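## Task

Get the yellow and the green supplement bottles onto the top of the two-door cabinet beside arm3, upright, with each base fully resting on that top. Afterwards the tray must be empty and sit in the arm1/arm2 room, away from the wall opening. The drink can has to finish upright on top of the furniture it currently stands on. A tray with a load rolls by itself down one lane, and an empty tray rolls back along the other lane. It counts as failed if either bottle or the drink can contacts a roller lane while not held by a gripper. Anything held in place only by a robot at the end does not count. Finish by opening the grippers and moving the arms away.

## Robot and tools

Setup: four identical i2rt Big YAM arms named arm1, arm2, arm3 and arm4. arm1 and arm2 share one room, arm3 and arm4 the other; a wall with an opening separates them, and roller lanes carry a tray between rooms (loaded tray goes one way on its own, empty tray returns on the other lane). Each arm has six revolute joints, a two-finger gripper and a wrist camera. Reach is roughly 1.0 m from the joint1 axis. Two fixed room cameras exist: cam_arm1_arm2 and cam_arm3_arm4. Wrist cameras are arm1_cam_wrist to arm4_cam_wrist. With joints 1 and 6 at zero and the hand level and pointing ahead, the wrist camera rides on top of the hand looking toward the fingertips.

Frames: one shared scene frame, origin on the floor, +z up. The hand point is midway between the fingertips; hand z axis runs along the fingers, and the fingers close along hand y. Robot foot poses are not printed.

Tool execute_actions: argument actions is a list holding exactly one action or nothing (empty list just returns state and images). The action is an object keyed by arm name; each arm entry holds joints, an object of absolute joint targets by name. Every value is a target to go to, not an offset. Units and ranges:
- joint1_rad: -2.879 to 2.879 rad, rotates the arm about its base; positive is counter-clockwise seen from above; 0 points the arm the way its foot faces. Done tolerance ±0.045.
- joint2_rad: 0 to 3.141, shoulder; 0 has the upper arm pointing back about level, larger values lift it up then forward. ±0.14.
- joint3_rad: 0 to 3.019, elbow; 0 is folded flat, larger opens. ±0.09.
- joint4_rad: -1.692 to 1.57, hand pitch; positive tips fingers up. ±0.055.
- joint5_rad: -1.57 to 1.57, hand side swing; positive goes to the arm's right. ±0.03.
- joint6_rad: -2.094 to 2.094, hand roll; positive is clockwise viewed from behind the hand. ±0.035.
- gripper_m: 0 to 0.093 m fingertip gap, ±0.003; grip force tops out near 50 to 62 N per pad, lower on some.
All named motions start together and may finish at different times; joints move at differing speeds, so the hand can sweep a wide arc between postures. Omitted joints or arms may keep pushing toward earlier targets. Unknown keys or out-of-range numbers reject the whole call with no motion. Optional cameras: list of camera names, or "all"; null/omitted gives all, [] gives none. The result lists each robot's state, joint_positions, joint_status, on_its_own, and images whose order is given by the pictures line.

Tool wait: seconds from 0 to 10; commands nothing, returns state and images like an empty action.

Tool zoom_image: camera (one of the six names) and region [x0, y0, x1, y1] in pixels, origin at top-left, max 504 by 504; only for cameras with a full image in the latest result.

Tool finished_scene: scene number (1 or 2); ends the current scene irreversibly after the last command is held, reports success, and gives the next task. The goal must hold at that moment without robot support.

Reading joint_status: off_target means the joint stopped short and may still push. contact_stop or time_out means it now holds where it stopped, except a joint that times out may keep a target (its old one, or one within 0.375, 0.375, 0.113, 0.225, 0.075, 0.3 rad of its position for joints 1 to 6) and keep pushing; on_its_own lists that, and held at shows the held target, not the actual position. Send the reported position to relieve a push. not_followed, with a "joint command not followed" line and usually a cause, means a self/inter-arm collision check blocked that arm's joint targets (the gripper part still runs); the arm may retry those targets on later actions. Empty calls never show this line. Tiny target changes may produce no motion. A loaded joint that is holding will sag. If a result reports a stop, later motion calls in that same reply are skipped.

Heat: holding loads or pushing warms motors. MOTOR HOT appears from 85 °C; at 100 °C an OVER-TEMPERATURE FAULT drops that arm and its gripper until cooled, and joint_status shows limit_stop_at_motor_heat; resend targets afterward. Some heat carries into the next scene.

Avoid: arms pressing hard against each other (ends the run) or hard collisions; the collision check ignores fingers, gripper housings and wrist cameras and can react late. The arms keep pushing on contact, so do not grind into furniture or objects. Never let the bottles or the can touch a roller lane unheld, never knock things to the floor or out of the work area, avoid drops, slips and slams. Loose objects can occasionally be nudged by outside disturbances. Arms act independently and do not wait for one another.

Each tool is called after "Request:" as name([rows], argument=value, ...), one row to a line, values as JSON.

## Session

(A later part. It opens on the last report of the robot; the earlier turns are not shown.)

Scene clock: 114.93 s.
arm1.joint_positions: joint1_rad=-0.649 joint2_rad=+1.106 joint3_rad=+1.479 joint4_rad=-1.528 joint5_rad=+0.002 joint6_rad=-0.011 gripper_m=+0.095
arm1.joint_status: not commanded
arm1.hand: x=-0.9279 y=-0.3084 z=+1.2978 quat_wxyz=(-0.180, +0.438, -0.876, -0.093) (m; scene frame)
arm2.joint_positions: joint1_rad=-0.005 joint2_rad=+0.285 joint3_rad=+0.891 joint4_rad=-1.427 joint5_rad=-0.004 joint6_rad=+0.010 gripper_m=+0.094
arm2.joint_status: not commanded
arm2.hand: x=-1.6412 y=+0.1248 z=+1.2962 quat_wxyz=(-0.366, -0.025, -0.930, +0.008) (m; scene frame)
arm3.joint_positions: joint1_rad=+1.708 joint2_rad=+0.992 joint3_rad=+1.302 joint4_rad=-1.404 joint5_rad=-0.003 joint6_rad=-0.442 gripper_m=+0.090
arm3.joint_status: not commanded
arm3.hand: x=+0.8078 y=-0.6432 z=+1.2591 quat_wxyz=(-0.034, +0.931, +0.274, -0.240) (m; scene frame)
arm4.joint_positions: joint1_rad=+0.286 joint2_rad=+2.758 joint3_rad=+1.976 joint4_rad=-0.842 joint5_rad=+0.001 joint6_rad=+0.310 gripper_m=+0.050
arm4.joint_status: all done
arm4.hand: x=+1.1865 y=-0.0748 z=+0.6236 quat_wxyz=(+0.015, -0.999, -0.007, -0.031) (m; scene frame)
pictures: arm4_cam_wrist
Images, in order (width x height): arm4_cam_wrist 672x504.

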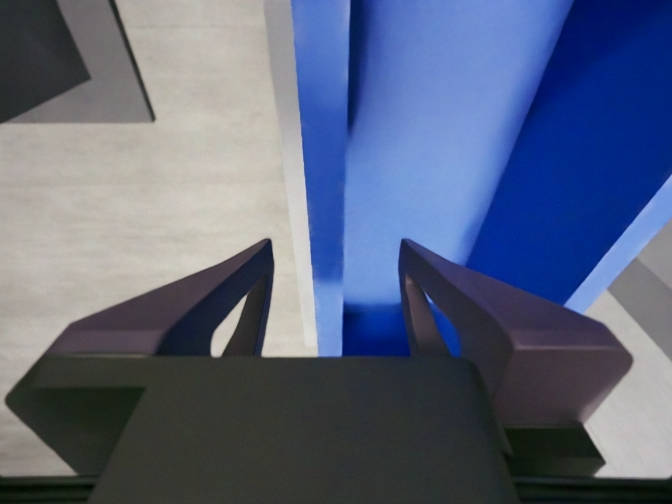

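Request:
execute_actions([
  {"arm4":{"joints":{"joint2_rad":2.8,"joint3_rad":2.0,"joint4_rad":-0.755}}},
], cameras=["arm4_cam_wrist"])

Scene clock: 116.13 s.
arm1.joint_positions: joint1_rad=-0.649 joint2_rad=+1.106 joint3_rad=+1.479 joint4_rad=-1.528 joint5_rad=+0.002 joint6_rad=-0.011 gripper_m=+0.095
arm1.joint_status: not commanded
arm1.hand: x=-0.9279 y=-0.3084 z=+1.2978 quat_wxyz=(-0.180, +0.438, -0.876, -0.093) (m; scene frame)
arm2.joint_positions: joint1_rad=-0.005 joint2_rad=+0.285 joint3_rad=+0.891 joint4_rad=-1.427 joint5_rad=-0.004 joint6_rad=+0.010 gripper_m=+0.094
arm2.joint_status: not commanded
arm2.hand: x=-1.6412 y=+0.1248 z=+1.2962 quat_wxyz=(-0.366, -0.025, -0.930, +0.008) (m; scene frame)
arm3.joint_positions: joint1_rad=+1.708 joint2_rad=+0.992 joint3_rad=+1.302 joint4_rad=-1.404 joint5_rad=-0.003 joint6_rad=-0.442 gripper_m=+0.090
arm3.joint_status: not commanded
arm3.hand: x=+0.8078 y=-0.6432 z=+1.2591 quat_wxyz=(-0.034, +0.931, +0.274, -0.240) (m; scene frame)
arm4.joint_positions: joint1_rad=+0.286 joint2_rad=+2.784 joint3_rad=+1.976 joint4_rad=-0.770 joint5_rad=+0.001 joint6_rad=+0.310 gripper_m=+0.050
arm4.joint_status: all done
arm4.hand: x=+1.1805 y=-0.0766 z=+0.6067 quat_wxyz=(+0.007, -1.000, -0.007, -0.008) (m; scene frame)
pictures: arm4_cam_wrist
Images, in order (width x height): arm4_cam_wrist 672x504.

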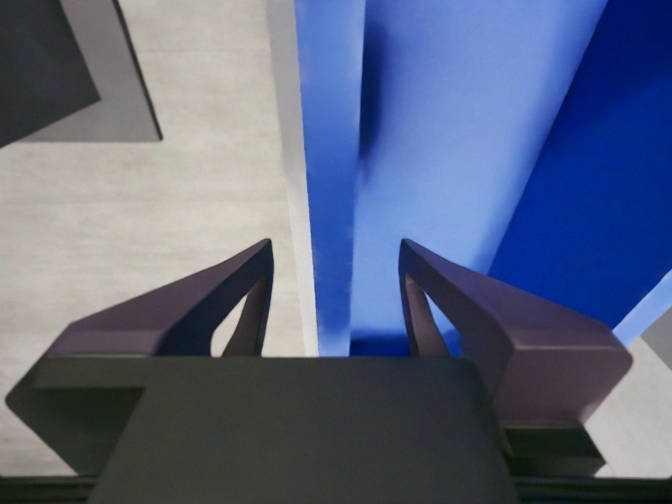

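Request:
execute_actions([
  {"arm4":{"joints":{"gripper_m":0.0}}},
], cameras=["arm4_cam_wrist"])

Scene clock: 117.07 s.
arm1.joint_positions: joint1_rad=-0.649 joint2_rad=+1.106 joint3_rad=+1.479 joint4_rad=-1.528 joint5_rad=+0.002 joint6_rad=-0.011 gripper_m=+0.095
arm1.joint_status: not commanded
arm1.hand: x=-0.9279 y=-0.3084 z=+1.2978 quat_wxyz=(-0.180, +0.438, -0.876, -0.093) (m; scene frame)
arm2.joint_positions: joint1_rad=-0.005 joint2_rad=+0.285 joint3_rad=+0.891 joint4_rad=-1.427 joint5_rad=-0.004 joint6_rad=+0.010 gripper_m=+0.094
arm2.joint_status: not commanded
arm2.hand: x=-1.6412 y=+0.1248 z=+1.2962 quat_wxyz=(-0.366, -0.025, -0.930, +0.008) (m; scene frame)
arm3.joint_positions: joint1_rad=+1.708 joint2_rad=+0.992 joint3_rad=+1.302 joint4_rad=-1.404 joint5_rad=-0.003 joint6_rad=-0.442 gripper_m=+0.090
arm3.joint_status: not commanded
arm3.hand: x=+0.8078 y=-0.6432 z=+1.2591 quat_wxyz=(-0.034, +0.931, +0.274, -0.240) (m; scene frame)
arm4.joint_positions: joint1_rad=+0.286 joint2_rad=+2.784 joint3_rad=+1.976 joint4_rad=-0.768 joint5_rad=-0.002 joint6_rad=+0.311 gripper_m=+0.011
arm4.joint_status: gripper_m off_target (ended at +0.011, target +0.000)
arm4.hand: x=+1.1803 y=-0.0773 z=+0.6067 quat_wxyz=(+0.006, -1.000, -0.007, -0.008) (m; scene frame)
pictures: arm4_cam_wrist
Images, in order (width x height): arm4_cam_wrist 672x504.

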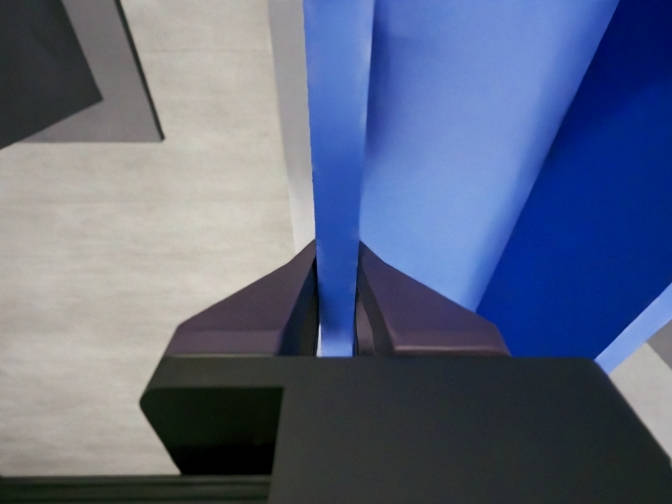

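Request:
execute_actions([
  {"arm4":{"joints":{"joint2_rad":2.6,"joint4_rad":-0.95}}},
], cameras=["arm4_cam_wrist","cam_arm3_arm4"])

Scene clock: 118.93 s.
arm1.joint_positions: joint1_rad=-0.649 joint2_rad=+1.106 joint3_rad=+1.479 joint4_rad=-1.528 joint5_rad=+0.002 joint6_rad=-0.011 gripper_m=+0.095
arm1.joint_status: not commanded
arm1.hand: x=-0.9279 y=-0.3084 z=+1.2978 quat_wxyz=(-0.180, +0.438, -0.876, -0.093) (m; scene frame)
arm2.joint_positions: joint1_rad=-0.005 joint2_rad=+0.285 joint3_rad=+0.891 joint4_rad=-1.427 joint5_rad=-0.004 joint6_rad=+0.010 gripper_m=+0.094
arm2.joint_status: not commanded
arm2.hand: x=-1.6412 y=+0.1248 z=+1.2962 quat_wxyz=(-0.366, -0.025, -0.930, +0.008) (m; scene frame)
arm3.joint_positions: joint1_rad=+1.708 joint2_rad=+0.992 joint3_rad=+1.302 joint4_rad=-1.404 joint5_rad=-0.003 joint6_rad=-0.442 gripper_m=+0.090
arm3.joint_status: not commanded
arm3.hand: x=+0.8078 y=-0.6432 z=+1.2591 quat_wxyz=(-0.034, +0.931, +0.274, -0.240) (m; scene frame)
arm4.joint_positions: joint1_rad=+0.286 joint2_rad=+2.621 joint3_rad=+1.976 joint4_rad=-0.938 joint5_rad=-0.001 joint6_rad=+0.311 gripper_m=+0.011
arm4.joint_status: all done
arm4.hand: x=+1.1571 y=-0.0858 z=+0.7133 quat_wxyz=(+0.007, -1.000, -0.007, -0.011) (m; scene frame)
pictures: arm4_cam_wrist, cam_arm3_arm4
Images, in order (width x height): arm4_cam_wrist 672x504, cam_arm3_arm4 672x504.

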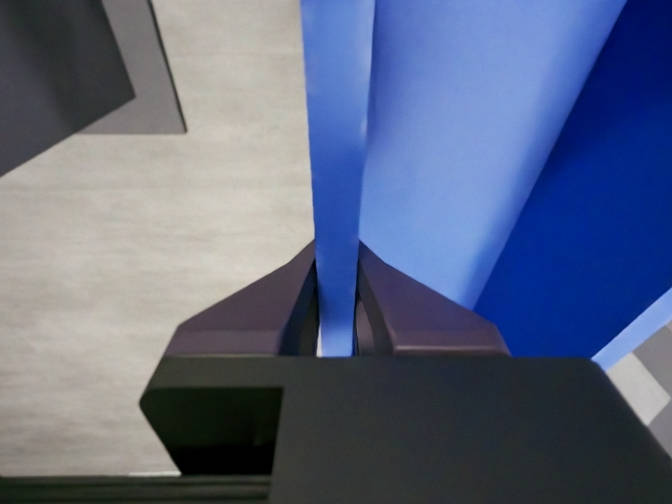

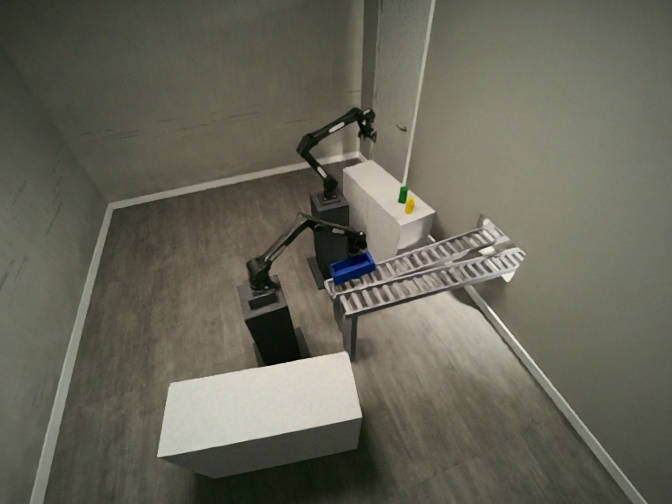

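Request:
execute_actions([
  {"arm4":{"joints":{"joint2_rad":2.19,"joint3_rad":2.0,"joint4_rad":-1.37}}},
], cameras=[])

Request:
execute_actions([
  {"arm4":{"joints":{"joint1_rad":-0.014,"joint6_rad":0.02}}},
], cameras=["arm4_cam_wrist","cam_arm3_arm4"])

Scene clock: 121.67 s.
arm1.joint_positions: joint1_rad=-0.649 joint2_rad=+1.106 joint3_rad=+1.479 joint4_rad=-1.528 joint5_rad=+0.002 joint6_rad=-0.011 gripper_m=+0.095
arm1.joint_status: not commanded
arm1.hand: x=-0.9279 y=-0.3084 z=+1.2978 quat_wxyz=(-0.180, +0.438, -0.876, -0.093) (m; scene frame)
arm2.joint_positions: joint1_rad=-0.005 joint2_rad=+0.285 joint3_rad=+0.891 joint4_rad=-1.427 joint5_rad=-0.004 joint6_rad=+0.010 gripper_m=+0.094
arm2.joint_status: not commanded
arm2.hand: x=-1.6412 y=+0.1248 z=+1.2962 quat_wxyz=(-0.366, -0.025, -0.930, +0.008) (m; scene frame)
arm3.joint_positions: joint1_rad=+1.708 joint2_rad=+0.992 joint3_rad=+1.302 joint4_rad=-1.404 joint5_rad=-0.003 joint6_rad=-0.442 gripper_m=+0.090
arm3.joint_status: not commanded
arm3.hand: x=+0.8078 y=-0.6432 z=+1.2591 quat_wxyz=(-0.034, +0.931, +0.274, -0.240) (m; scene frame)
arm4.joint_positions: joint1_rad=+0.286 joint2_rad=+2.201 joint3_rad=+1.976 joint4_rad=-1.356 joint5_rad=-0.001 joint6_rad=+0.311 gripper_m=+0.011
arm4.joint_status: all done
arm4.hand: x=+1.1698 y=-0.0837 z=+0.9944 quat_wxyz=(+0.007, -1.000, -0.006, -0.010) (m; scene frame)
pictures: none
No camera images: the call's "cameras" was empty. Leave "cameras" out to get every camera's image.

Scene clock: 123.50 s.
arm1.joint_positions: joint1_rad=-0.649 joint2_rad=+1.106 joint3_rad=+1.479 joint4_rad=-1.528 joint5_rad=+0.002 joint6_rad=-0.011 gripper_m=+0.095
arm1.joint_status: not commanded
arm1.hand: x=-0.9279 y=-0.3084 z=+1.2978 quat_wxyz=(-0.180, +0.438, -0.876, -0.093) (m; scene frame)
arm2.joint_positions: joint1_rad=-0.005 joint2_rad=+0.285 joint3_rad=+0.891 joint4_rad=-1.427 joint5_rad=-0.004 joint6_rad=+0.010 gripper_m=+0.094
arm2.joint_status: not commanded
arm2.hand: x=-1.6412 y=+0.1248 z=+1.2962 quat_wxyz=(-0.366, -0.025, -0.930, +0.008) (m; scene frame)
arm3.joint_positions: joint1_rad=+1.708 joint2_rad=+0.992 joint3_rad=+1.302 joint4_rad=-1.404 joint5_rad=-0.003 joint6_rad=-0.442 gripper_m=+0.090
arm3.joint_status: not commanded
arm3.hand: x=+0.8078 y=-0.6432 z=+1.2591 quat_wxyz=(-0.034, +0.931, +0.274, -0.240) (m; scene frame)
arm4.joint_positions: joint1_rad=-0.009 joint2_rad=+2.201 joint3_rad=+1.976 joint4_rad=-1.356 joint5_rad=-0.003 joint6_rad=+0.029 gripper_m=+0.011
arm4.joint_status: all done
arm4.hand: x=+1.1353 y=+0.1094 z=+0.9963 quat_wxyz=(+0.005, -1.000, +0.000, -0.011) (m; scene frame)
pictures: arm4_cam_wrist, cam_arm3_arm4
Images, in order (width x height): arm4_cam_wrist 672x504, cam_arm3_arm4 672x504.

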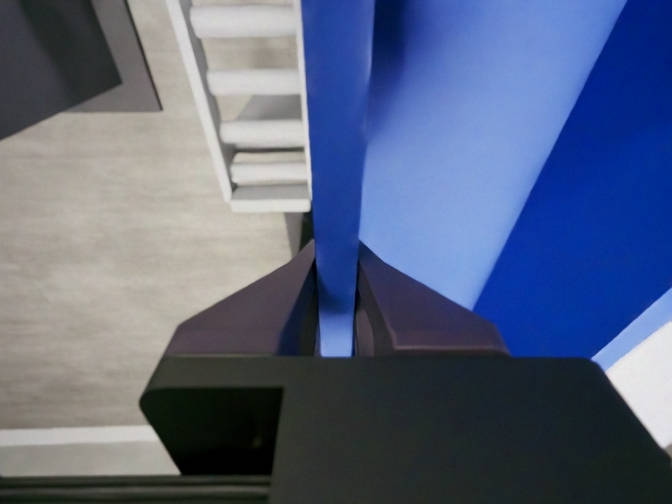

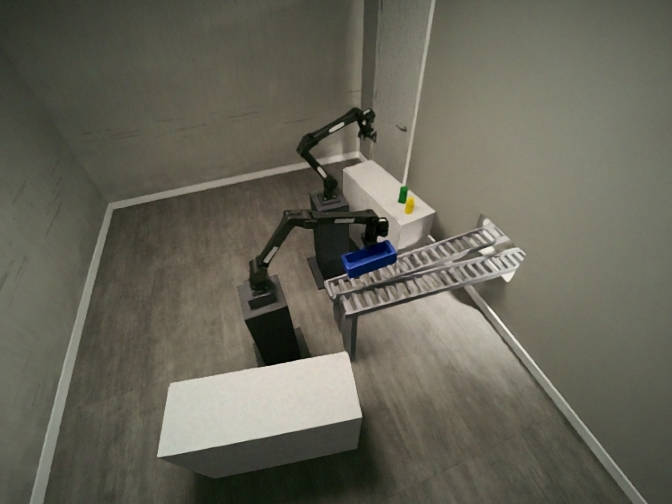

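Request:
execute_actions([
  {"arm4":{"joints":{"joint1_rad":-0.085,"joint6_rad":-0.055}}},
], cameras=["arm4_cam_wrist","cam_arm3_arm4"])

Scene clock: 126.03 s.
arm1.joint_positions: joint1_rad=-0.649 joint2_rad=+1.106 joint3_rad=+1.479 joint4_rad=-1.528 joint5_rad=+0.002 joint6_rad=-0.011 gripper_m=+0.095
arm1.joint_status: not commanded
arm1.hand: x=-0.9279 y=-0.3084 z=+1.2978 quat_wxyz=(-0.180, +0.438, -0.876, -0.093) (m; scene frame)
arm2.joint_positions: joint1_rad=-0.005 joint2_rad=+0.285 joint3_rad=+0.891 joint4_rad=-1.427 joint5_rad=-0.004 joint6_rad=+0.010 gripper_m=+0.094
arm2.joint_status: not commanded
arm2.hand: x=-1.6412 y=+0.1248 z=+1.2962 quat_wxyz=(-0.366, -0.025, -0.930, +0.008) (m; scene frame)
arm3.joint_positions: joint1_rad=+1.708 joint2_rad=+0.992 joint3_rad=+1.302 joint4_rad=-1.404 joint5_rad=-0.003 joint6_rad=-0.442 gripper_m=+0.090
arm3.joint_status: not commanded
arm3.hand: x=+0.8078 y=-0.6432 z=+1.2591 quat_wxyz=(-0.034, +0.931, +0.274, -0.240) (m; scene frame)
arm4.joint_positions: joint1_rad=-0.091 joint2_rad=+2.201 joint3_rad=+1.976 joint4_rad=-1.356 joint5_rad=-0.003 joint6_rad=-0.046 gripper_m=+0.011
arm4.joint_status: all done
arm4.hand: x=+1.1360 y=+0.1643 z=+0.9969 quat_wxyz=(+0.004, -1.000, +0.003, -0.010) (m; scene frame)
pictures: arm4_cam_wrist, cam_arm3_arm4
Images, in order (width x height): arm4_cam_wrist 672x504, cam_arm3_arm4 672x504.

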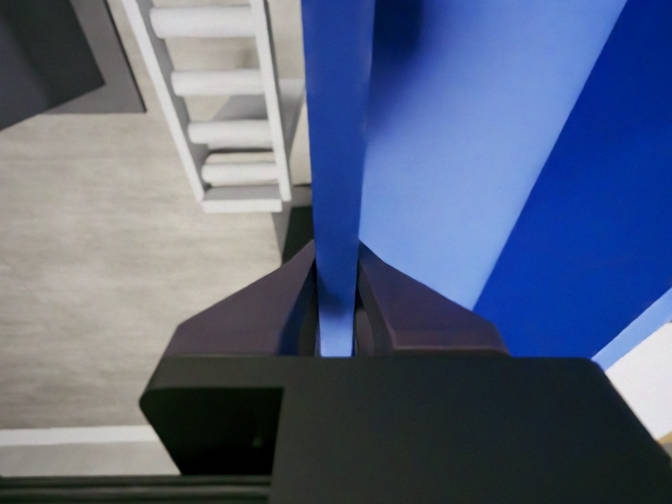

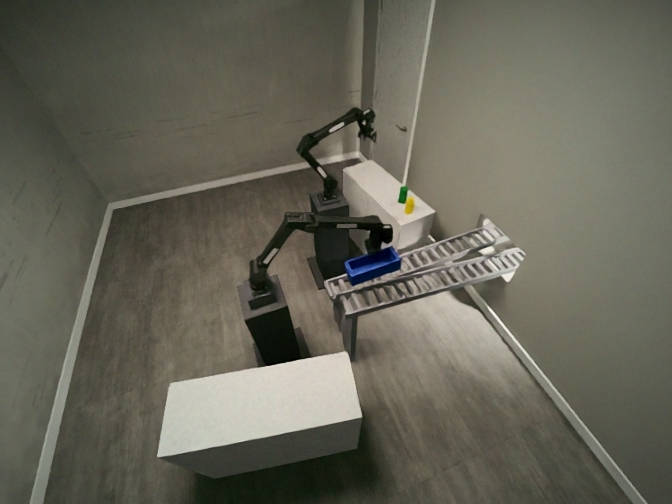

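Request:
execute_actions([
  {"arm4":{"joints":{"joint1_rad":-0.135,"joint6_rad":-0.105}}},
], cameras=["arm4_cam_wrist","cam_arm3_arm4"])

Scene clock: 128.37 s.
arm1.joint_positions: joint1_rad=-0.649 joint2_rad=+1.106 joint3_rad=+1.479 joint4_rad=-1.528 joint5_rad=+0.002 joint6_rad=-0.011 gripper_m=+0.095
arm1.joint_status: not commanded
arm1.hand: x=-0.9279 y=-0.3084 z=+1.2978 quat_wxyz=(-0.180, +0.438, -0.876, -0.093) (m; scene frame)
arm2.joint_positions: joint1_rad=-0.005 joint2_rad=+0.285 joint3_rad=+0.891 joint4_rad=-1.427 joint5_rad=-0.004 joint6_rad=+0.010 gripper_m=+0.094
arm2.joint_status: not commanded
arm2.hand: x=-1.6412 y=+0.1248 z=+1.2962 quat_wxyz=(-0.366, -0.025, -0.930, +0.008) (m; scene frame)
arm3.joint_positions: joint1_rad=+1.708 joint2_rad=+0.992 joint3_rad=+1.302 joint4_rad=-1.404 joint5_rad=-0.003 joint6_rad=-0.442 gripper_m=+0.090
arm3.joint_status: not commanded
arm3.hand: x=+0.8078 y=-0.6432 z=+1.2591 quat_wxyz=(-0.034, +0.931, +0.274, -0.240) (m; scene frame)
arm4.joint_positions: joint1_rad=-0.139 joint2_rad=+2.201 joint3_rad=+1.976 joint4_rad=-1.356 joint5_rad=-0.003 joint6_rad=-0.095 gripper_m=+0.011
arm4.joint_status: all done
arm4.hand: x=+1.1384 y=+0.1962 z=+0.9973 quat_wxyz=(+0.004, -1.000, +0.002, -0.010) (m; scene frame)
pictures: arm4_cam_wrist, cam_arm3_arm4
Images, in order (width x height): arm4_cam_wrist 672x504, cam_arm3_arm4 672x504.

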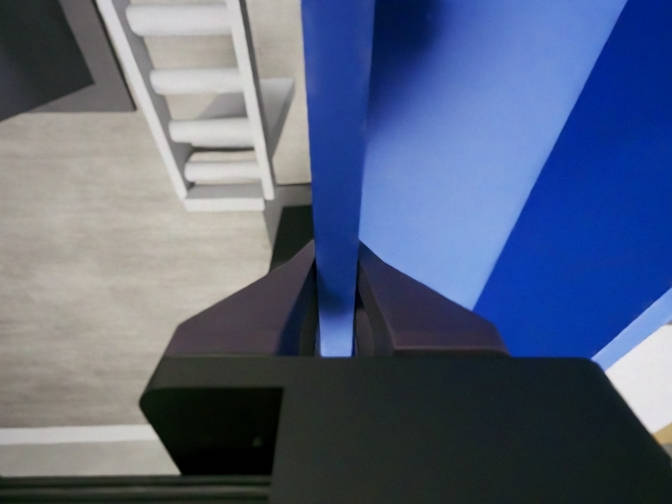

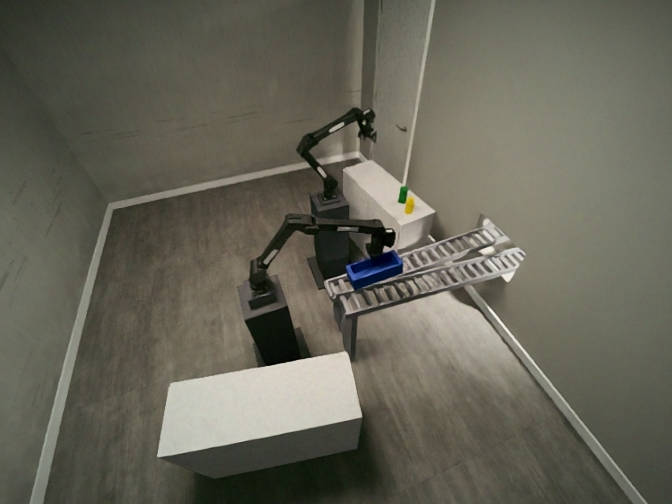

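Request:
execute_actions([
  {"arm4":{"joints":{"joint1_rad":-0.19,"joint6_rad":-0.16,"joint2_rad":2.33,"joint4_rad":-1.22}}},
], cameras=["arm4_cam_wrist","cam_arm3_arm4"])

Scene clock: 131.43 s.
arm1.joint_positions: joint1_rad=-0.649 joint2_rad=+1.106 joint3_rad=+1.479 joint4_rad=-1.528 joint5_rad=+0.002 joint6_rad=-0.011 gripper_m=+0.095
arm1.joint_status: not commanded
arm1.hand: x=-0.9279 y=-0.3084 z=+1.2978 quat_wxyz=(-0.180, +0.438, -0.876, -0.093) (m; scene frame)
arm2.joint_positions: joint1_rad=-0.005 joint2_rad=+0.285 joint3_rad=+0.891 joint4_rad=-1.427 joint5_rad=-0.004 joint6_rad=+0.010 gripper_m=+0.094
arm2.joint_status: not commanded
arm2.hand: x=-1.6412 y=+0.1248 z=+1.2962 quat_wxyz=(-0.366, -0.025, -0.930, +0.008) (m; scene frame)
arm3.joint_positions: joint1_rad=+1.708 joint2_rad=+0.992 joint3_rad=+1.302 joint4_rad=-1.404 joint5_rad=-0.003 joint6_rad=-0.442 gripper_m=+0.090
arm3.joint_status: not commanded
arm3.hand: x=+0.8078 y=-0.6432 z=+1.2591 quat_wxyz=(-0.034, +0.931, +0.274, -0.240) (m; scene frame)
arm4.joint_positions: joint1_rad=-0.196 joint2_rad=+2.367 joint3_rad=+1.976 joint4_rad=-1.230 joint5_rad=-0.003 joint6_rad=-0.151 gripper_m=+0.011
arm4.joint_status: all done
arm4.hand: x=+1.1333 y=+0.2372 z=+0.8883 quat_wxyz=(+0.001, -1.000, +0.003, -0.029) (m; scene frame)
pictures: arm4_cam_wrist, cam_arm3_arm4
Images, in order (width x height): arm4_cam_wrist 672x504, cam_arm3_arm4 672x504.

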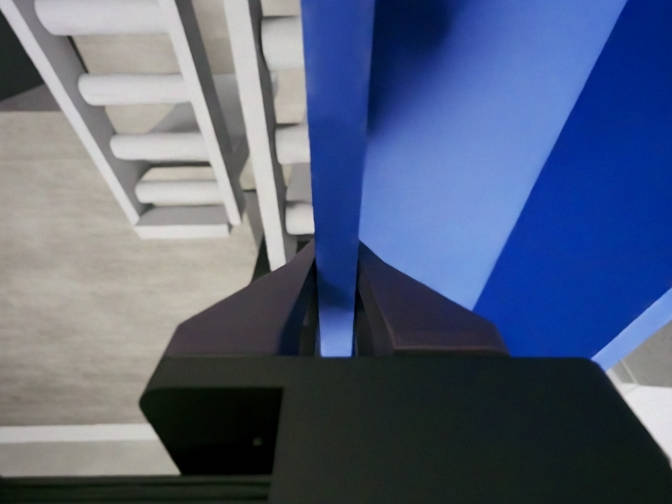

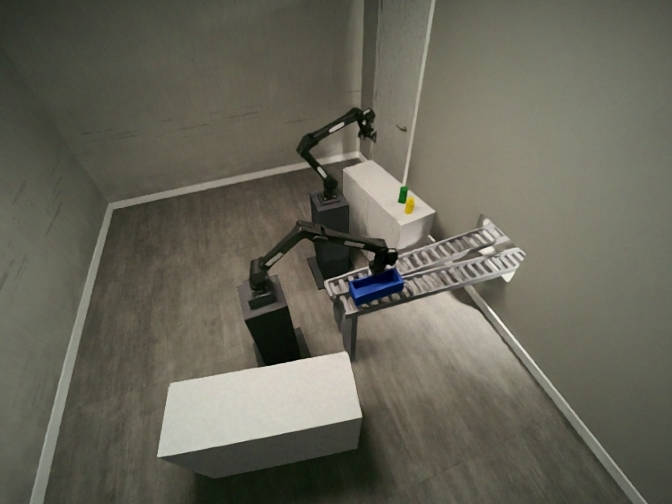

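Request:
execute_actions([
  {"arm4":{"joints":{"joint1_rad":-0.15,"joint6_rad":-0.125,"joint2_rad":2.43,"joint4_rad":-1.1}}},
], cameras=["arm4_cam_wrist","cam_arm3_arm4"])

Scene clock: 133.93 s.
arm1.joint_positions: joint1_rad=-0.649 joint2_rad=+1.106 joint3_rad=+1.479 joint4_rad=-1.528 joint5_rad=+0.002 joint6_rad=-0.011 gripper_m=+0.095
arm1.joint_status: not commanded
arm1.hand: x=-0.9279 y=-0.3084 z=+1.2978 quat_wxyz=(-0.180, +0.438, -0.876, -0.093) (m; scene frame)
arm2.joint_positions: joint1_rad=-0.005 joint2_rad=+0.285 joint3_rad=+0.891 joint4_rad=-1.427 joint5_rad=-0.004 joint6_rad=+0.010 gripper_m=+0.094
arm2.joint_status: not commanded
arm2.hand: x=-1.6412 y=+0.1248 z=+1.2962 quat_wxyz=(-0.366, -0.025, -0.930, +0.008) (m; scene frame)
arm3.joint_positions: joint1_rad=+1.708 joint2_rad=+0.992 joint3_rad=+1.302 joint4_rad=-1.404 joint5_rad=-0.003 joint6_rad=-0.442 gripper_m=+0.090
arm3.joint_status: not commanded
arm3.hand: x=+0.8078 y=-0.6432 z=+1.2591 quat_wxyz=(-0.034, +0.931, +0.274, -0.240) (m; scene frame)
arm4.joint_positions: joint1_rad=-0.145 joint2_rad=+2.445 joint3_rad=+1.976 joint4_rad=-1.111 joint5_rad=-0.003 joint6_rad=-0.135 gripper_m=+0.011
arm4.joint_status: all done
arm4.hand: x=+1.1161 y=+0.2047 z=+0.8346 quat_wxyz=(+0.004, -1.000, -0.015, -0.010) (m; scene frame)
pictures: arm4_cam_wrist, cam_arm3_arm4
Images, in order (width x height): arm4_cam_wrist 672x504, cam_arm3_arm4 672x504.

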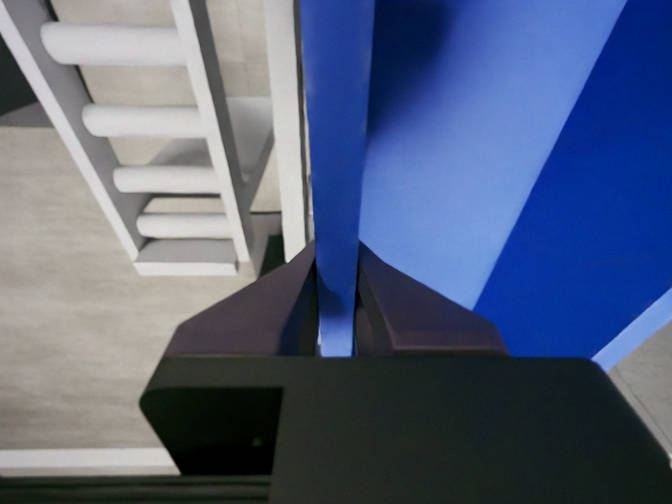

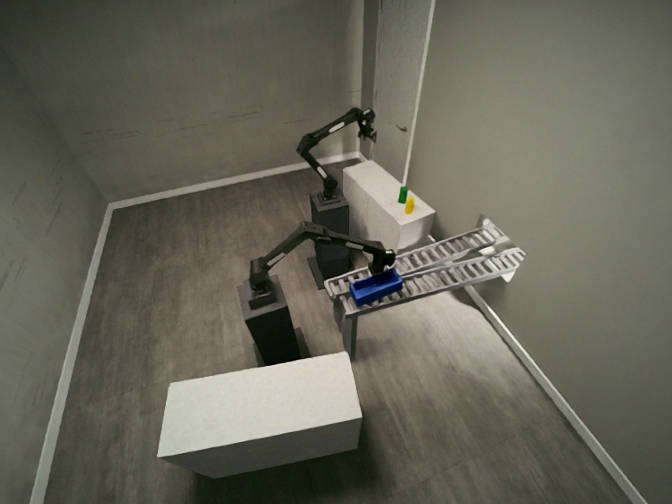

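Request:
execute_actions([
  {"arm4":{"joints":{"joint1_rad":-0.13,"joint6_rad":-0.09,"joint2_rad":2.5,"joint4_rad":-1.045}}},
], cameras=["arm4_cam_wrist","cam_arm3_arm4"])

Scene clock: 138.70 s.
arm1.joint_positions: joint1_rad=-0.649 joint2_rad=+1.106 joint3_rad=+1.479 joint4_rad=-1.528 joint5_rad=+0.002 joint6_rad=-0.011 gripper_m=+0.095
arm1.joint_status: not commanded
arm1.hand: x=-0.9279 y=-0.3084 z=+1.2978 quat_wxyz=(-0.180, +0.438, -0.876, -0.093) (m; scene frame)
arm2.joint_positions: joint1_rad=-0.005 joint2_rad=+0.285 joint3_rad=+0.891 joint4_rad=-1.427 joint5_rad=-0.004 joint6_rad=+0.010 gripper_m=+0.094
arm2.joint_status: not commanded
arm2.hand: x=-1.6412 y=+0.1248 z=+1.2962 quat_wxyz=(-0.366, -0.025, -0.930, +0.008) (m; scene frame)
arm3.joint_positions: joint1_rad=+1.708 joint2_rad=+0.992 joint3_rad=+1.302 joint4_rad=-1.404 joint5_rad=-0.003 joint6_rad=-0.442 gripper_m=+0.090
arm3.joint_status: not commanded
arm3.hand: x=+0.8078 y=-0.6432 z=+1.2591 quat_wxyz=(-0.034, +0.931, +0.274, -0.240) (m; scene frame)
arm4.joint_positions: joint1_rad=-0.137 joint2_rad=+2.511 joint3_rad=+1.976 joint4_rad=-1.055 joint5_rad=-0.003 joint6_rad=-0.101 gripper_m=+0.011
arm4.joint_status: all done
arm4.hand: x=+1.1188 y=+0.1997 z=+0.7900 quat_wxyz=(+0.003, -1.000, -0.001, -0.015) (m; scene frame)
pictures: arm4_cam_wrist, cam_arm3_arm4
Images, in order (width x height): arm4_cam_wrist 672x504, cam_arm3_arm4 672x504.

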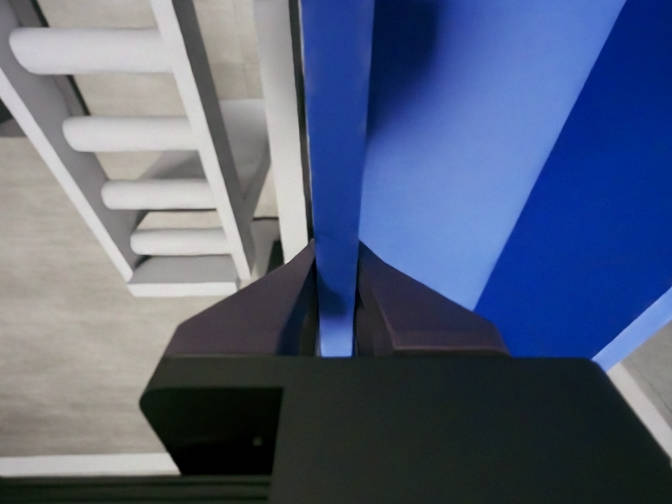

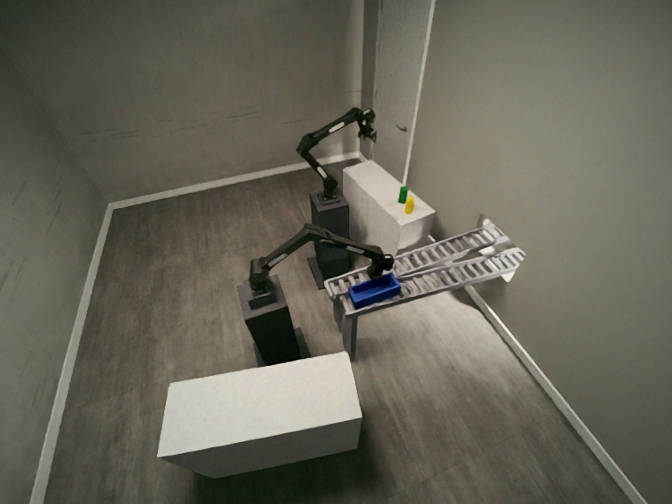

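Request:
execute_actions([
  {"arm4":{"joints":{"joint1_rad":-0.115,"joint2_rad":2.55,"joint4_rad":-0.995}}},
], cameras=["arm4_cam_wrist","cam_arm3_arm4"])

Scene clock: 140.27 s.
arm1.joint_positions: joint1_rad=-0.649 joint2_rad=+1.106 joint3_rad=+1.479 joint4_rad=-1.528 joint5_rad=+0.002 joint6_rad=-0.011 gripper_m=+0.095
arm1.joint_status: not commanded
arm1.hand: x=-0.9279 y=-0.3084 z=+1.2978 quat_wxyz=(-0.180, +0.438, -0.876, -0.093) (m; scene frame)
arm2.joint_positions: joint1_rad=-0.005 joint2_rad=+0.285 joint3_rad=+0.891 joint4_rad=-1.427 joint5_rad=-0.004 joint6_rad=+0.010 gripper_m=+0.094
arm2.joint_status: not commanded
arm2.hand: x=-1.6412 y=+0.1248 z=+1.2962 quat_wxyz=(-0.366, -0.025, -0.930, +0.008) (m; scene frame)
arm3.joint_positions: joint1_rad=+1.708 joint2_rad=+0.992 joint3_rad=+1.302 joint4_rad=-1.404 joint5_rad=-0.003 joint6_rad=-0.442 gripper_m=+0.090
arm3.joint_status: not commanded
arm3.hand: x=+0.8078 y=-0.6432 z=+1.2591 quat_wxyz=(-0.034, +0.931, +0.274, -0.240) (m; scene frame)
arm4.joint_positions: joint1_rad=-0.129 joint2_rad=+2.530 joint3_rad=+1.976 joint4_rad=-1.020 joint5_rad=+0.000 joint6_rad=-0.101 gripper_m=+0.011
arm4.joint_status: all done
arm4.hand: x=+1.1149 y=+0.1950 z=+0.7775 quat_wxyz=(+0.005, -1.000, -0.005, -0.007) (m; scene frame)
pictures: arm4_cam_wrist, cam_arm3_arm4
Images, in order (width x height): arm4_cam_wrist 672x504, cam_arm3_arm4 672x504.

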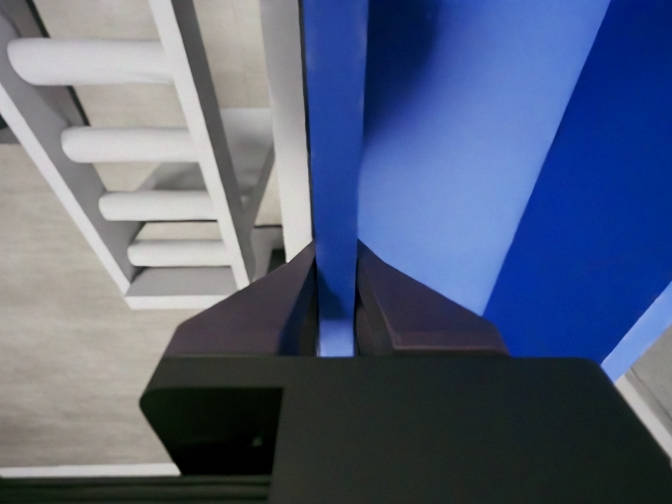

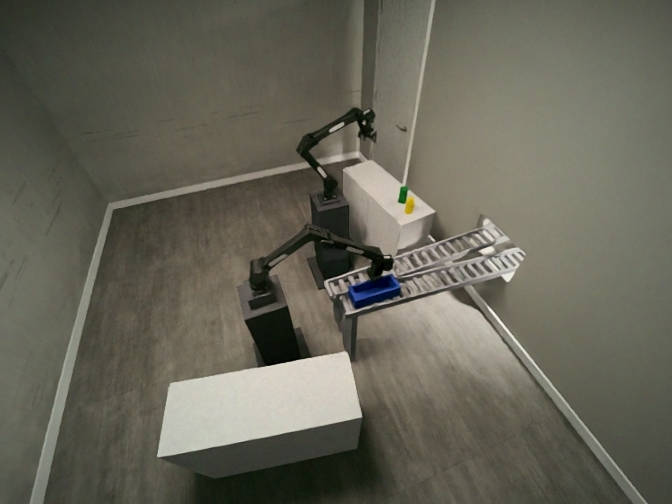

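Request:
execute_actions([
  {"arm4":{"joints":{"joint2_rad":2.53,"joint4_rad":-1.02,"gripper_m":0.04}}},
], cameras=["arm4_cam_wrist","cam_arm3_arm4"])

Scene clock: 141.50 s.
arm1.joint_positions: joint1_rad=-0.649 joint2_rad=+1.106 joint3_rad=+1.479 joint4_rad=-1.528 joint5_rad=+0.002 joint6_rad=-0.011 gripper_m=+0.095
arm1.joint_status: not commanded
arm1.hand: x=-0.9279 y=-0.3084 z=+1.2978 quat_wxyz=(-0.180, +0.438, -0.876, -0.093) (m; scene frame)
arm2.joint_positions: joint1_rad=-0.005 joint2_rad=+0.285 joint3_rad=+0.891 joint4_rad=-1.427 joint5_rad=-0.004 joint6_rad=+0.010 gripper_m=+0.094
arm2.joint_status: not commanded
arm2.hand: x=-1.6412 y=+0.1248 z=+1.2962 quat_wxyz=(-0.366, -0.025, -0.930, +0.008) (m; scene frame)
arm3.joint_positions: joint1_rad=+1.708 joint2_rad=+0.992 joint3_rad=+1.302 joint4_rad=-1.404 joint5_rad=-0.003 joint6_rad=-0.442 gripper_m=+0.090
arm3.joint_status: not commanded
arm3.hand: x=+0.8078 y=-0.6432 z=+1.2591 quat_wxyz=(-0.034, +0.931, +0.274, -0.240) (m; scene frame)
arm4.joint_positions: joint1_rad=-0.123 joint2_rad=+2.530 joint3_rad=+1.976 joint4_rad=-1.020 joint5_rad=+0.000 joint6_rad=-0.100 gripper_m=+0.040
arm4.joint_status: all done
arm4.hand: x=+1.1145 y=+0.1908 z=+0.7775 quat_wxyz=(+0.005, -1.000, -0.008, -0.007) (m; scene frame)
pictures: arm4_cam_wrist, cam_arm3_arm4
Images, in order (width x height): arm4_cam_wrist 672x504, cam_arm3_arm4 672x504.

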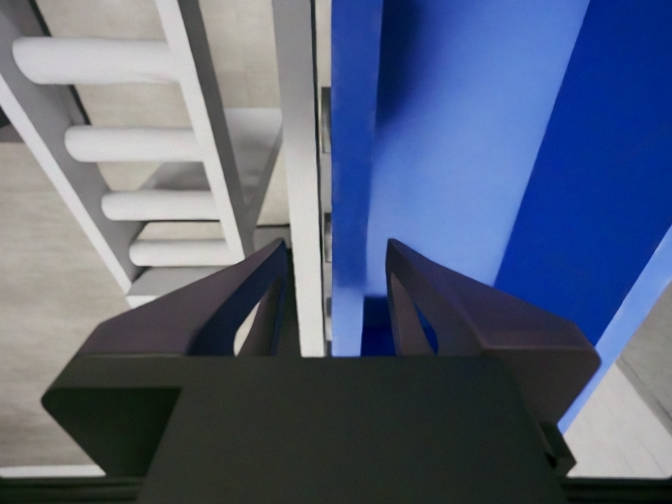

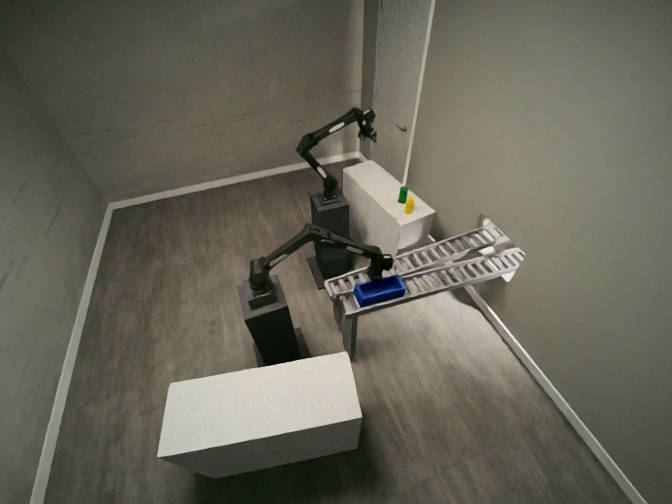

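Request:
execute_actions([
  {"arm4":{"joints":{"joint2_rad":2.3,"joint4_rad":-1.25}}},
], cameras=["cam_arm3_arm4","cam_arm1_arm2"])

Request:
execute_actions([
  {"arm4":{"joints":{"joint2_rad":1.2,"joint3_rad":1.5}}},
], cameras=["cam_arm3_arm4","cam_arm1_arm2","arm2_cam_wrist"])

Scene clock: 143.30 s.
arm1.joint_positions: joint1_rad=-0.649 joint2_rad=+1.106 joint3_rad=+1.479 joint4_rad=-1.528 joint5_rad=+0.002 joint6_rad=-0.011 gripper_m=+0.095
arm1.joint_status: not commanded
arm1.hand: x=-0.9279 y=-0.3084 z=+1.2978 quat_wxyz=(-0.180, +0.438, -0.876, -0.093) (m; scene frame)
arm2.joint_positions: joint1_rad=-0.005 joint2_rad=+0.285 joint3_rad=+0.891 joint4_rad=-1.427 joint5_rad=-0.004 joint6_rad=+0.010 gripper_m=+0.094
arm2.joint_status: not commanded
arm2.hand: x=-1.6412 y=+0.1248 z=+1.2962 quat_wxyz=(-0.366, -0.025, -0.930, +0.008) (m; scene frame)
arm3.joint_positions: joint1_rad=+1.708 joint2_rad=+0.992 joint3_rad=+1.302 joint4_rad=-1.404 joint5_rad=-0.003 joint6_rad=-0.442 gripper_m=+0.090
arm3.joint_status: not commanded
arm3.hand: x=+0.8078 y=-0.6432 z=+1.2591 quat_wxyz=(-0.034, +0.931, +0.274, -0.240) (m; scene frame)
arm4.joint_positions: joint1_rad=-0.123 joint2_rad=+2.287 joint3_rad=+1.976 joint4_rad=-1.238 joint5_rad=+0.000 joint6_rad=-0.100 gripper_m=+0.040
arm4.joint_status: all done
arm4.hand: x=+1.1171 y=+0.1886 z=+0.9408 quat_wxyz=(+0.007, -1.000, -0.008, +0.006) (m; scene frame)
pictures: cam_arm1_arm2, cam_arm3_arm4
Images, in order (width x height): cam_arm1_arm2 672x504, cam_arm3_arm4 672x504.

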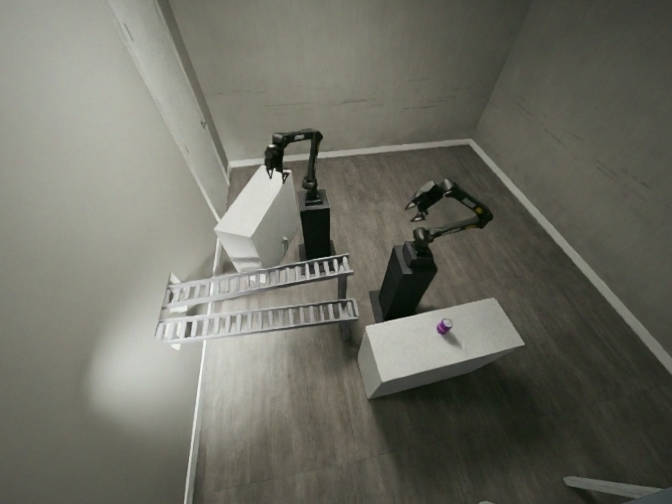

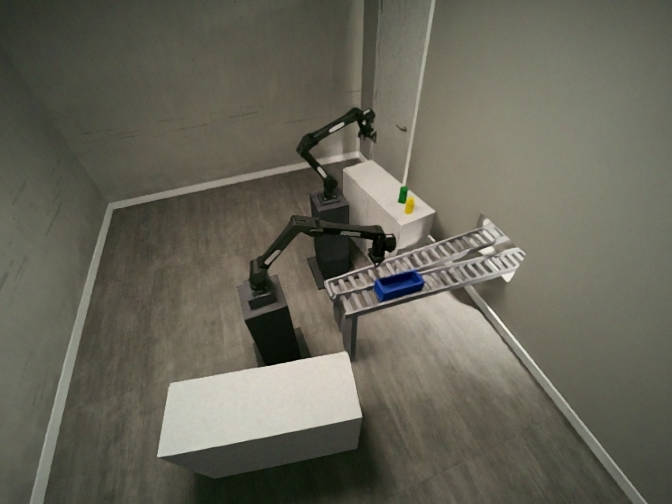

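Scene clock: 145.03 s.
arm1.joint_positions: joint1_rad=-0.649 joint2_rad=+1.106 joint3_rad=+1.479 joint4_rad=-1.528 joint5_rad=+0.002 joint6_rad=-0.011 gripper_m=+0.095
arm1.joint_status: not commanded
arm1.hand: x=-0.9279 y=-0.3084 z=+1.2978 quat_wxyz=(-0.180, +0.438, -0.876, -0.093) (m; scene frame)
arm2.joint_positions: joint1_rad=-0.005 joint2_rad=+0.285 joint3_rad=+0.891 joint4_rad=-1.427 joint5_rad=-0.004 joint6_rad=+0.010 gripper_m=+0.094
arm2.joint_status: not commanded
arm2.hand: x=-1.6412 y=+0.1248 z=+1.2962 quat_wxyz=(-0.366, -0.025, -0.930, +0.008) (m; scene frame)
arm3.joint_positions: joint1_rad=+1.708 joint2_rad=+0.992 joint3_rad=+1.302 joint4_rad=-1.404 joint5_rad=-0.003 joint6_rad=-0.442 gripper_m=+0.090
arm3.joint_status: not commanded
arm3.hand: x=+0.8078 y=-0.6432 z=+1.2591 quat_wxyz=(-0.034, +0.931, +0.274, -0.240) (m; scene frame)
arm4.joint_positions: joint1_rad=-0.123 joint2_rad=+1.188 joint3_rad=+1.507 joint4_rad=-1.243 joint5_rad=+0.000 joint6_rad=-0.100 gripper_m=+0.040
arm4.joint_status: all done
arm4.hand: x=+1.3483 y=+0.1637 z=+1.3649 quat_wxyz=(+0.035, -0.949, -0.009, +0.312) (m; scene frame)
pictures: arm2_cam_wrist, cam_arm1_arm2, cam_arm3_arm4
Images, in order (width x height): arm2_cam_wrist 672x504, cam_arm1_arm2 672x504, cam_arm3_arm4 672x504.

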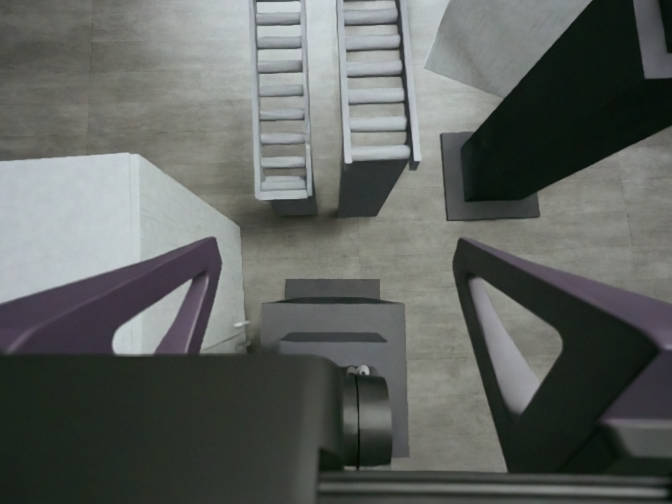

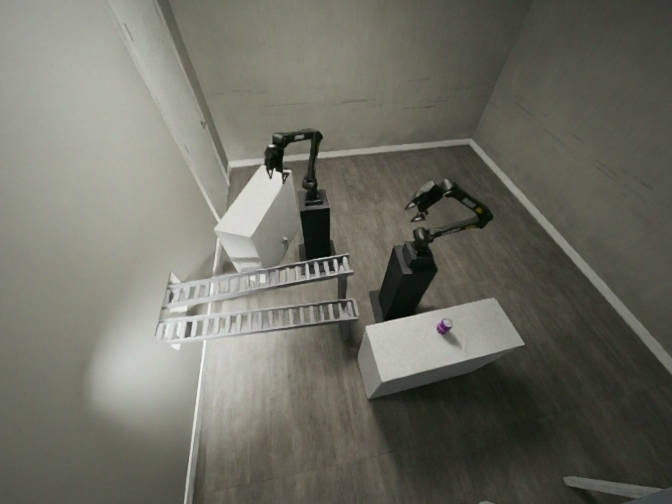

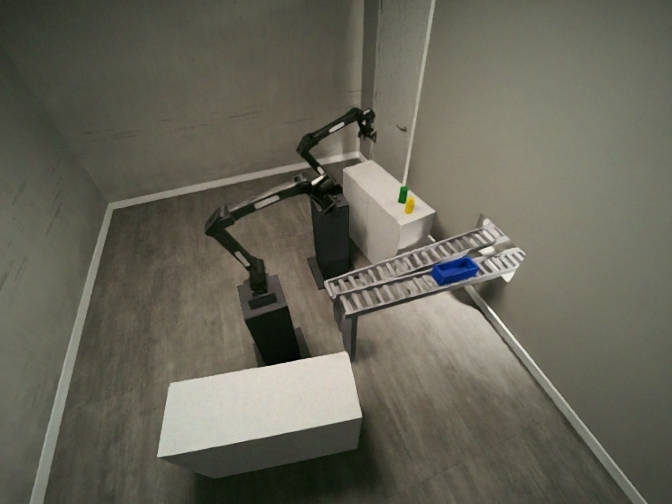

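Request:
wait(seconds=8)

Scene clock: 153.17 s.
arm1.joint_positions: joint1_rad=-0.649 joint2_rad=+1.106 joint3_rad=+1.479 joint4_rad=-1.528 joint5_rad=+0.002 joint6_rad=-0.011 gripper_m=+0.095
arm1.joint_status: not commanded
arm1.hand: x=-0.9279 y=-0.3084 z=+1.2978 quat_wxyz=(-0.180, +0.438, -0.876, -0.093) (m; scene frame)
arm2.joint_positions: joint1_rad=-0.005 joint2_rad=+0.285 joint3_rad=+0.891 joint4_rad=-1.427 joint5_rad=-0.004 joint6_rad=+0.010 gripper_m=+0.094
arm2.joint_status: not commanded
arm2.hand: x=-1.6412 y=+0.1248 z=+1.2962 quat_wxyz=(-0.366, -0.025, -0.930, +0.008) (m; scene frame)
arm3.joint_positions: joint1_rad=+1.708 joint2_rad=+0.992 joint3_rad=+1.302 joint4_rad=-1.404 joint5_rad=-0.003 joint6_rad=-0.442 gripper_m=+0.090
arm3.joint_status: not commanded
arm3.hand: x=+0.8078 y=-0.6432 z=+1.2591 quat_wxyz=(-0.034, +0.931, +0.274, -0.240) (m; scene frame)
arm4.joint_positions: joint1_rad=-0.123 joint2_rad=+1.188 joint3_rad=+1.507 joint4_rad=-1.243 joint5_rad=+0.000 joint6_rad=-0.100 gripper_m=+0.040
arm4.joint_status: all done
arm4.hand: x=+1.3483 y=+0.1637 z=+1.3649 quat_wxyz=(+0.035, -0.949, -0.009, +0.312) (m; scene frame)
wait: 8.00 s; at rest by 0.13 s
pictures: arm1_cam_wrist, arm2_cam_wrist, arm3_cam_wrist, arm4_cam_wrist, cam_arm1_arm2, cam_arm3_arm4
Images, in order (width x height): arm1_cam_wrist 672x504, arm2_cam_wrist 672x504, arm3_cam_wrist 672x504, arm4_cam_wrist 672x504, cam_arm1_arm2 672x504, cam_arm3_arm4 672x504.

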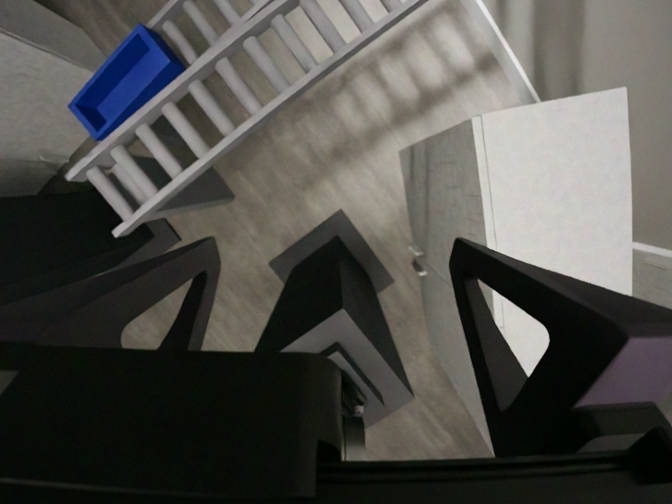

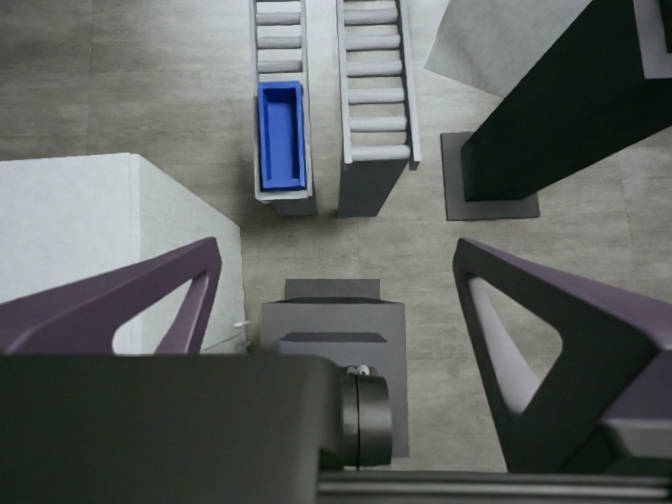

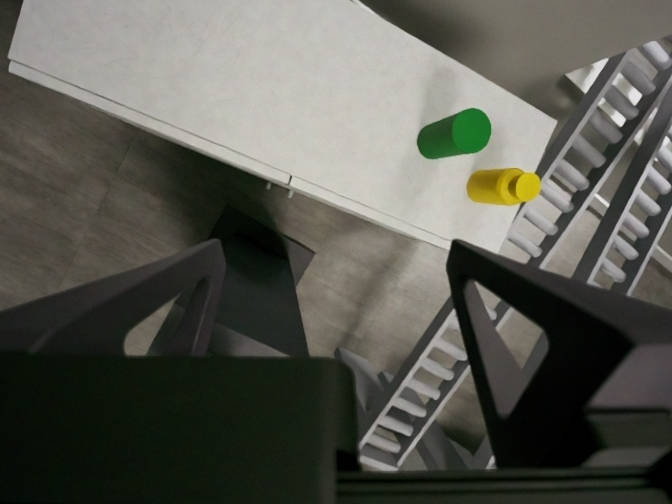

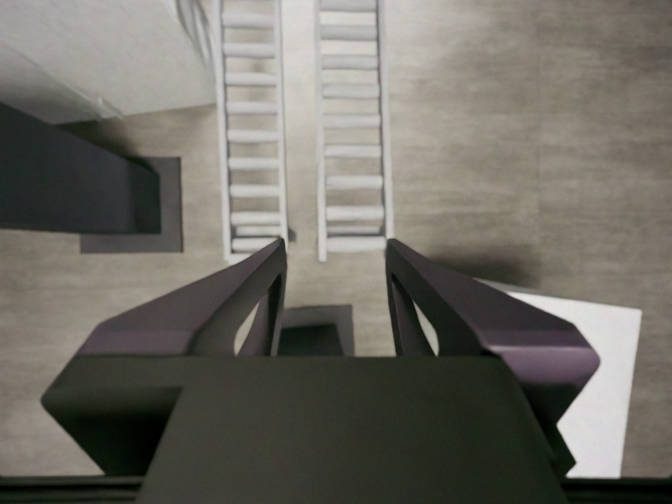

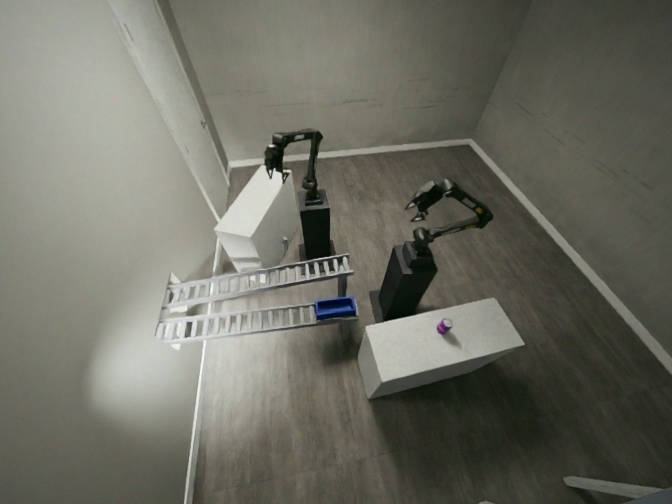

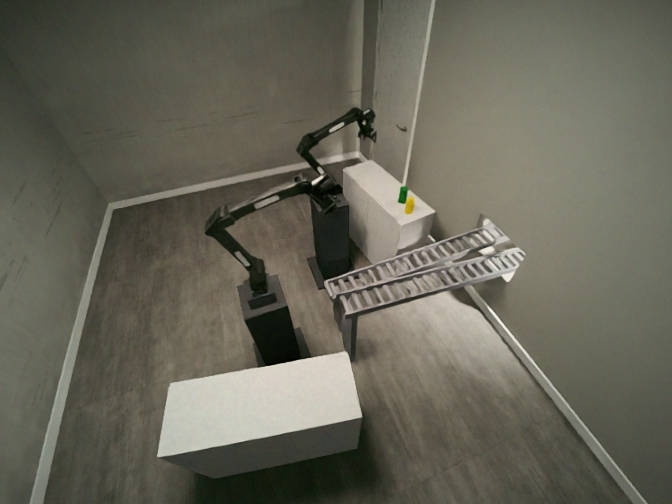

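Done.

Request:
finished_scene(scene=1)

The scene is finished: the task was done.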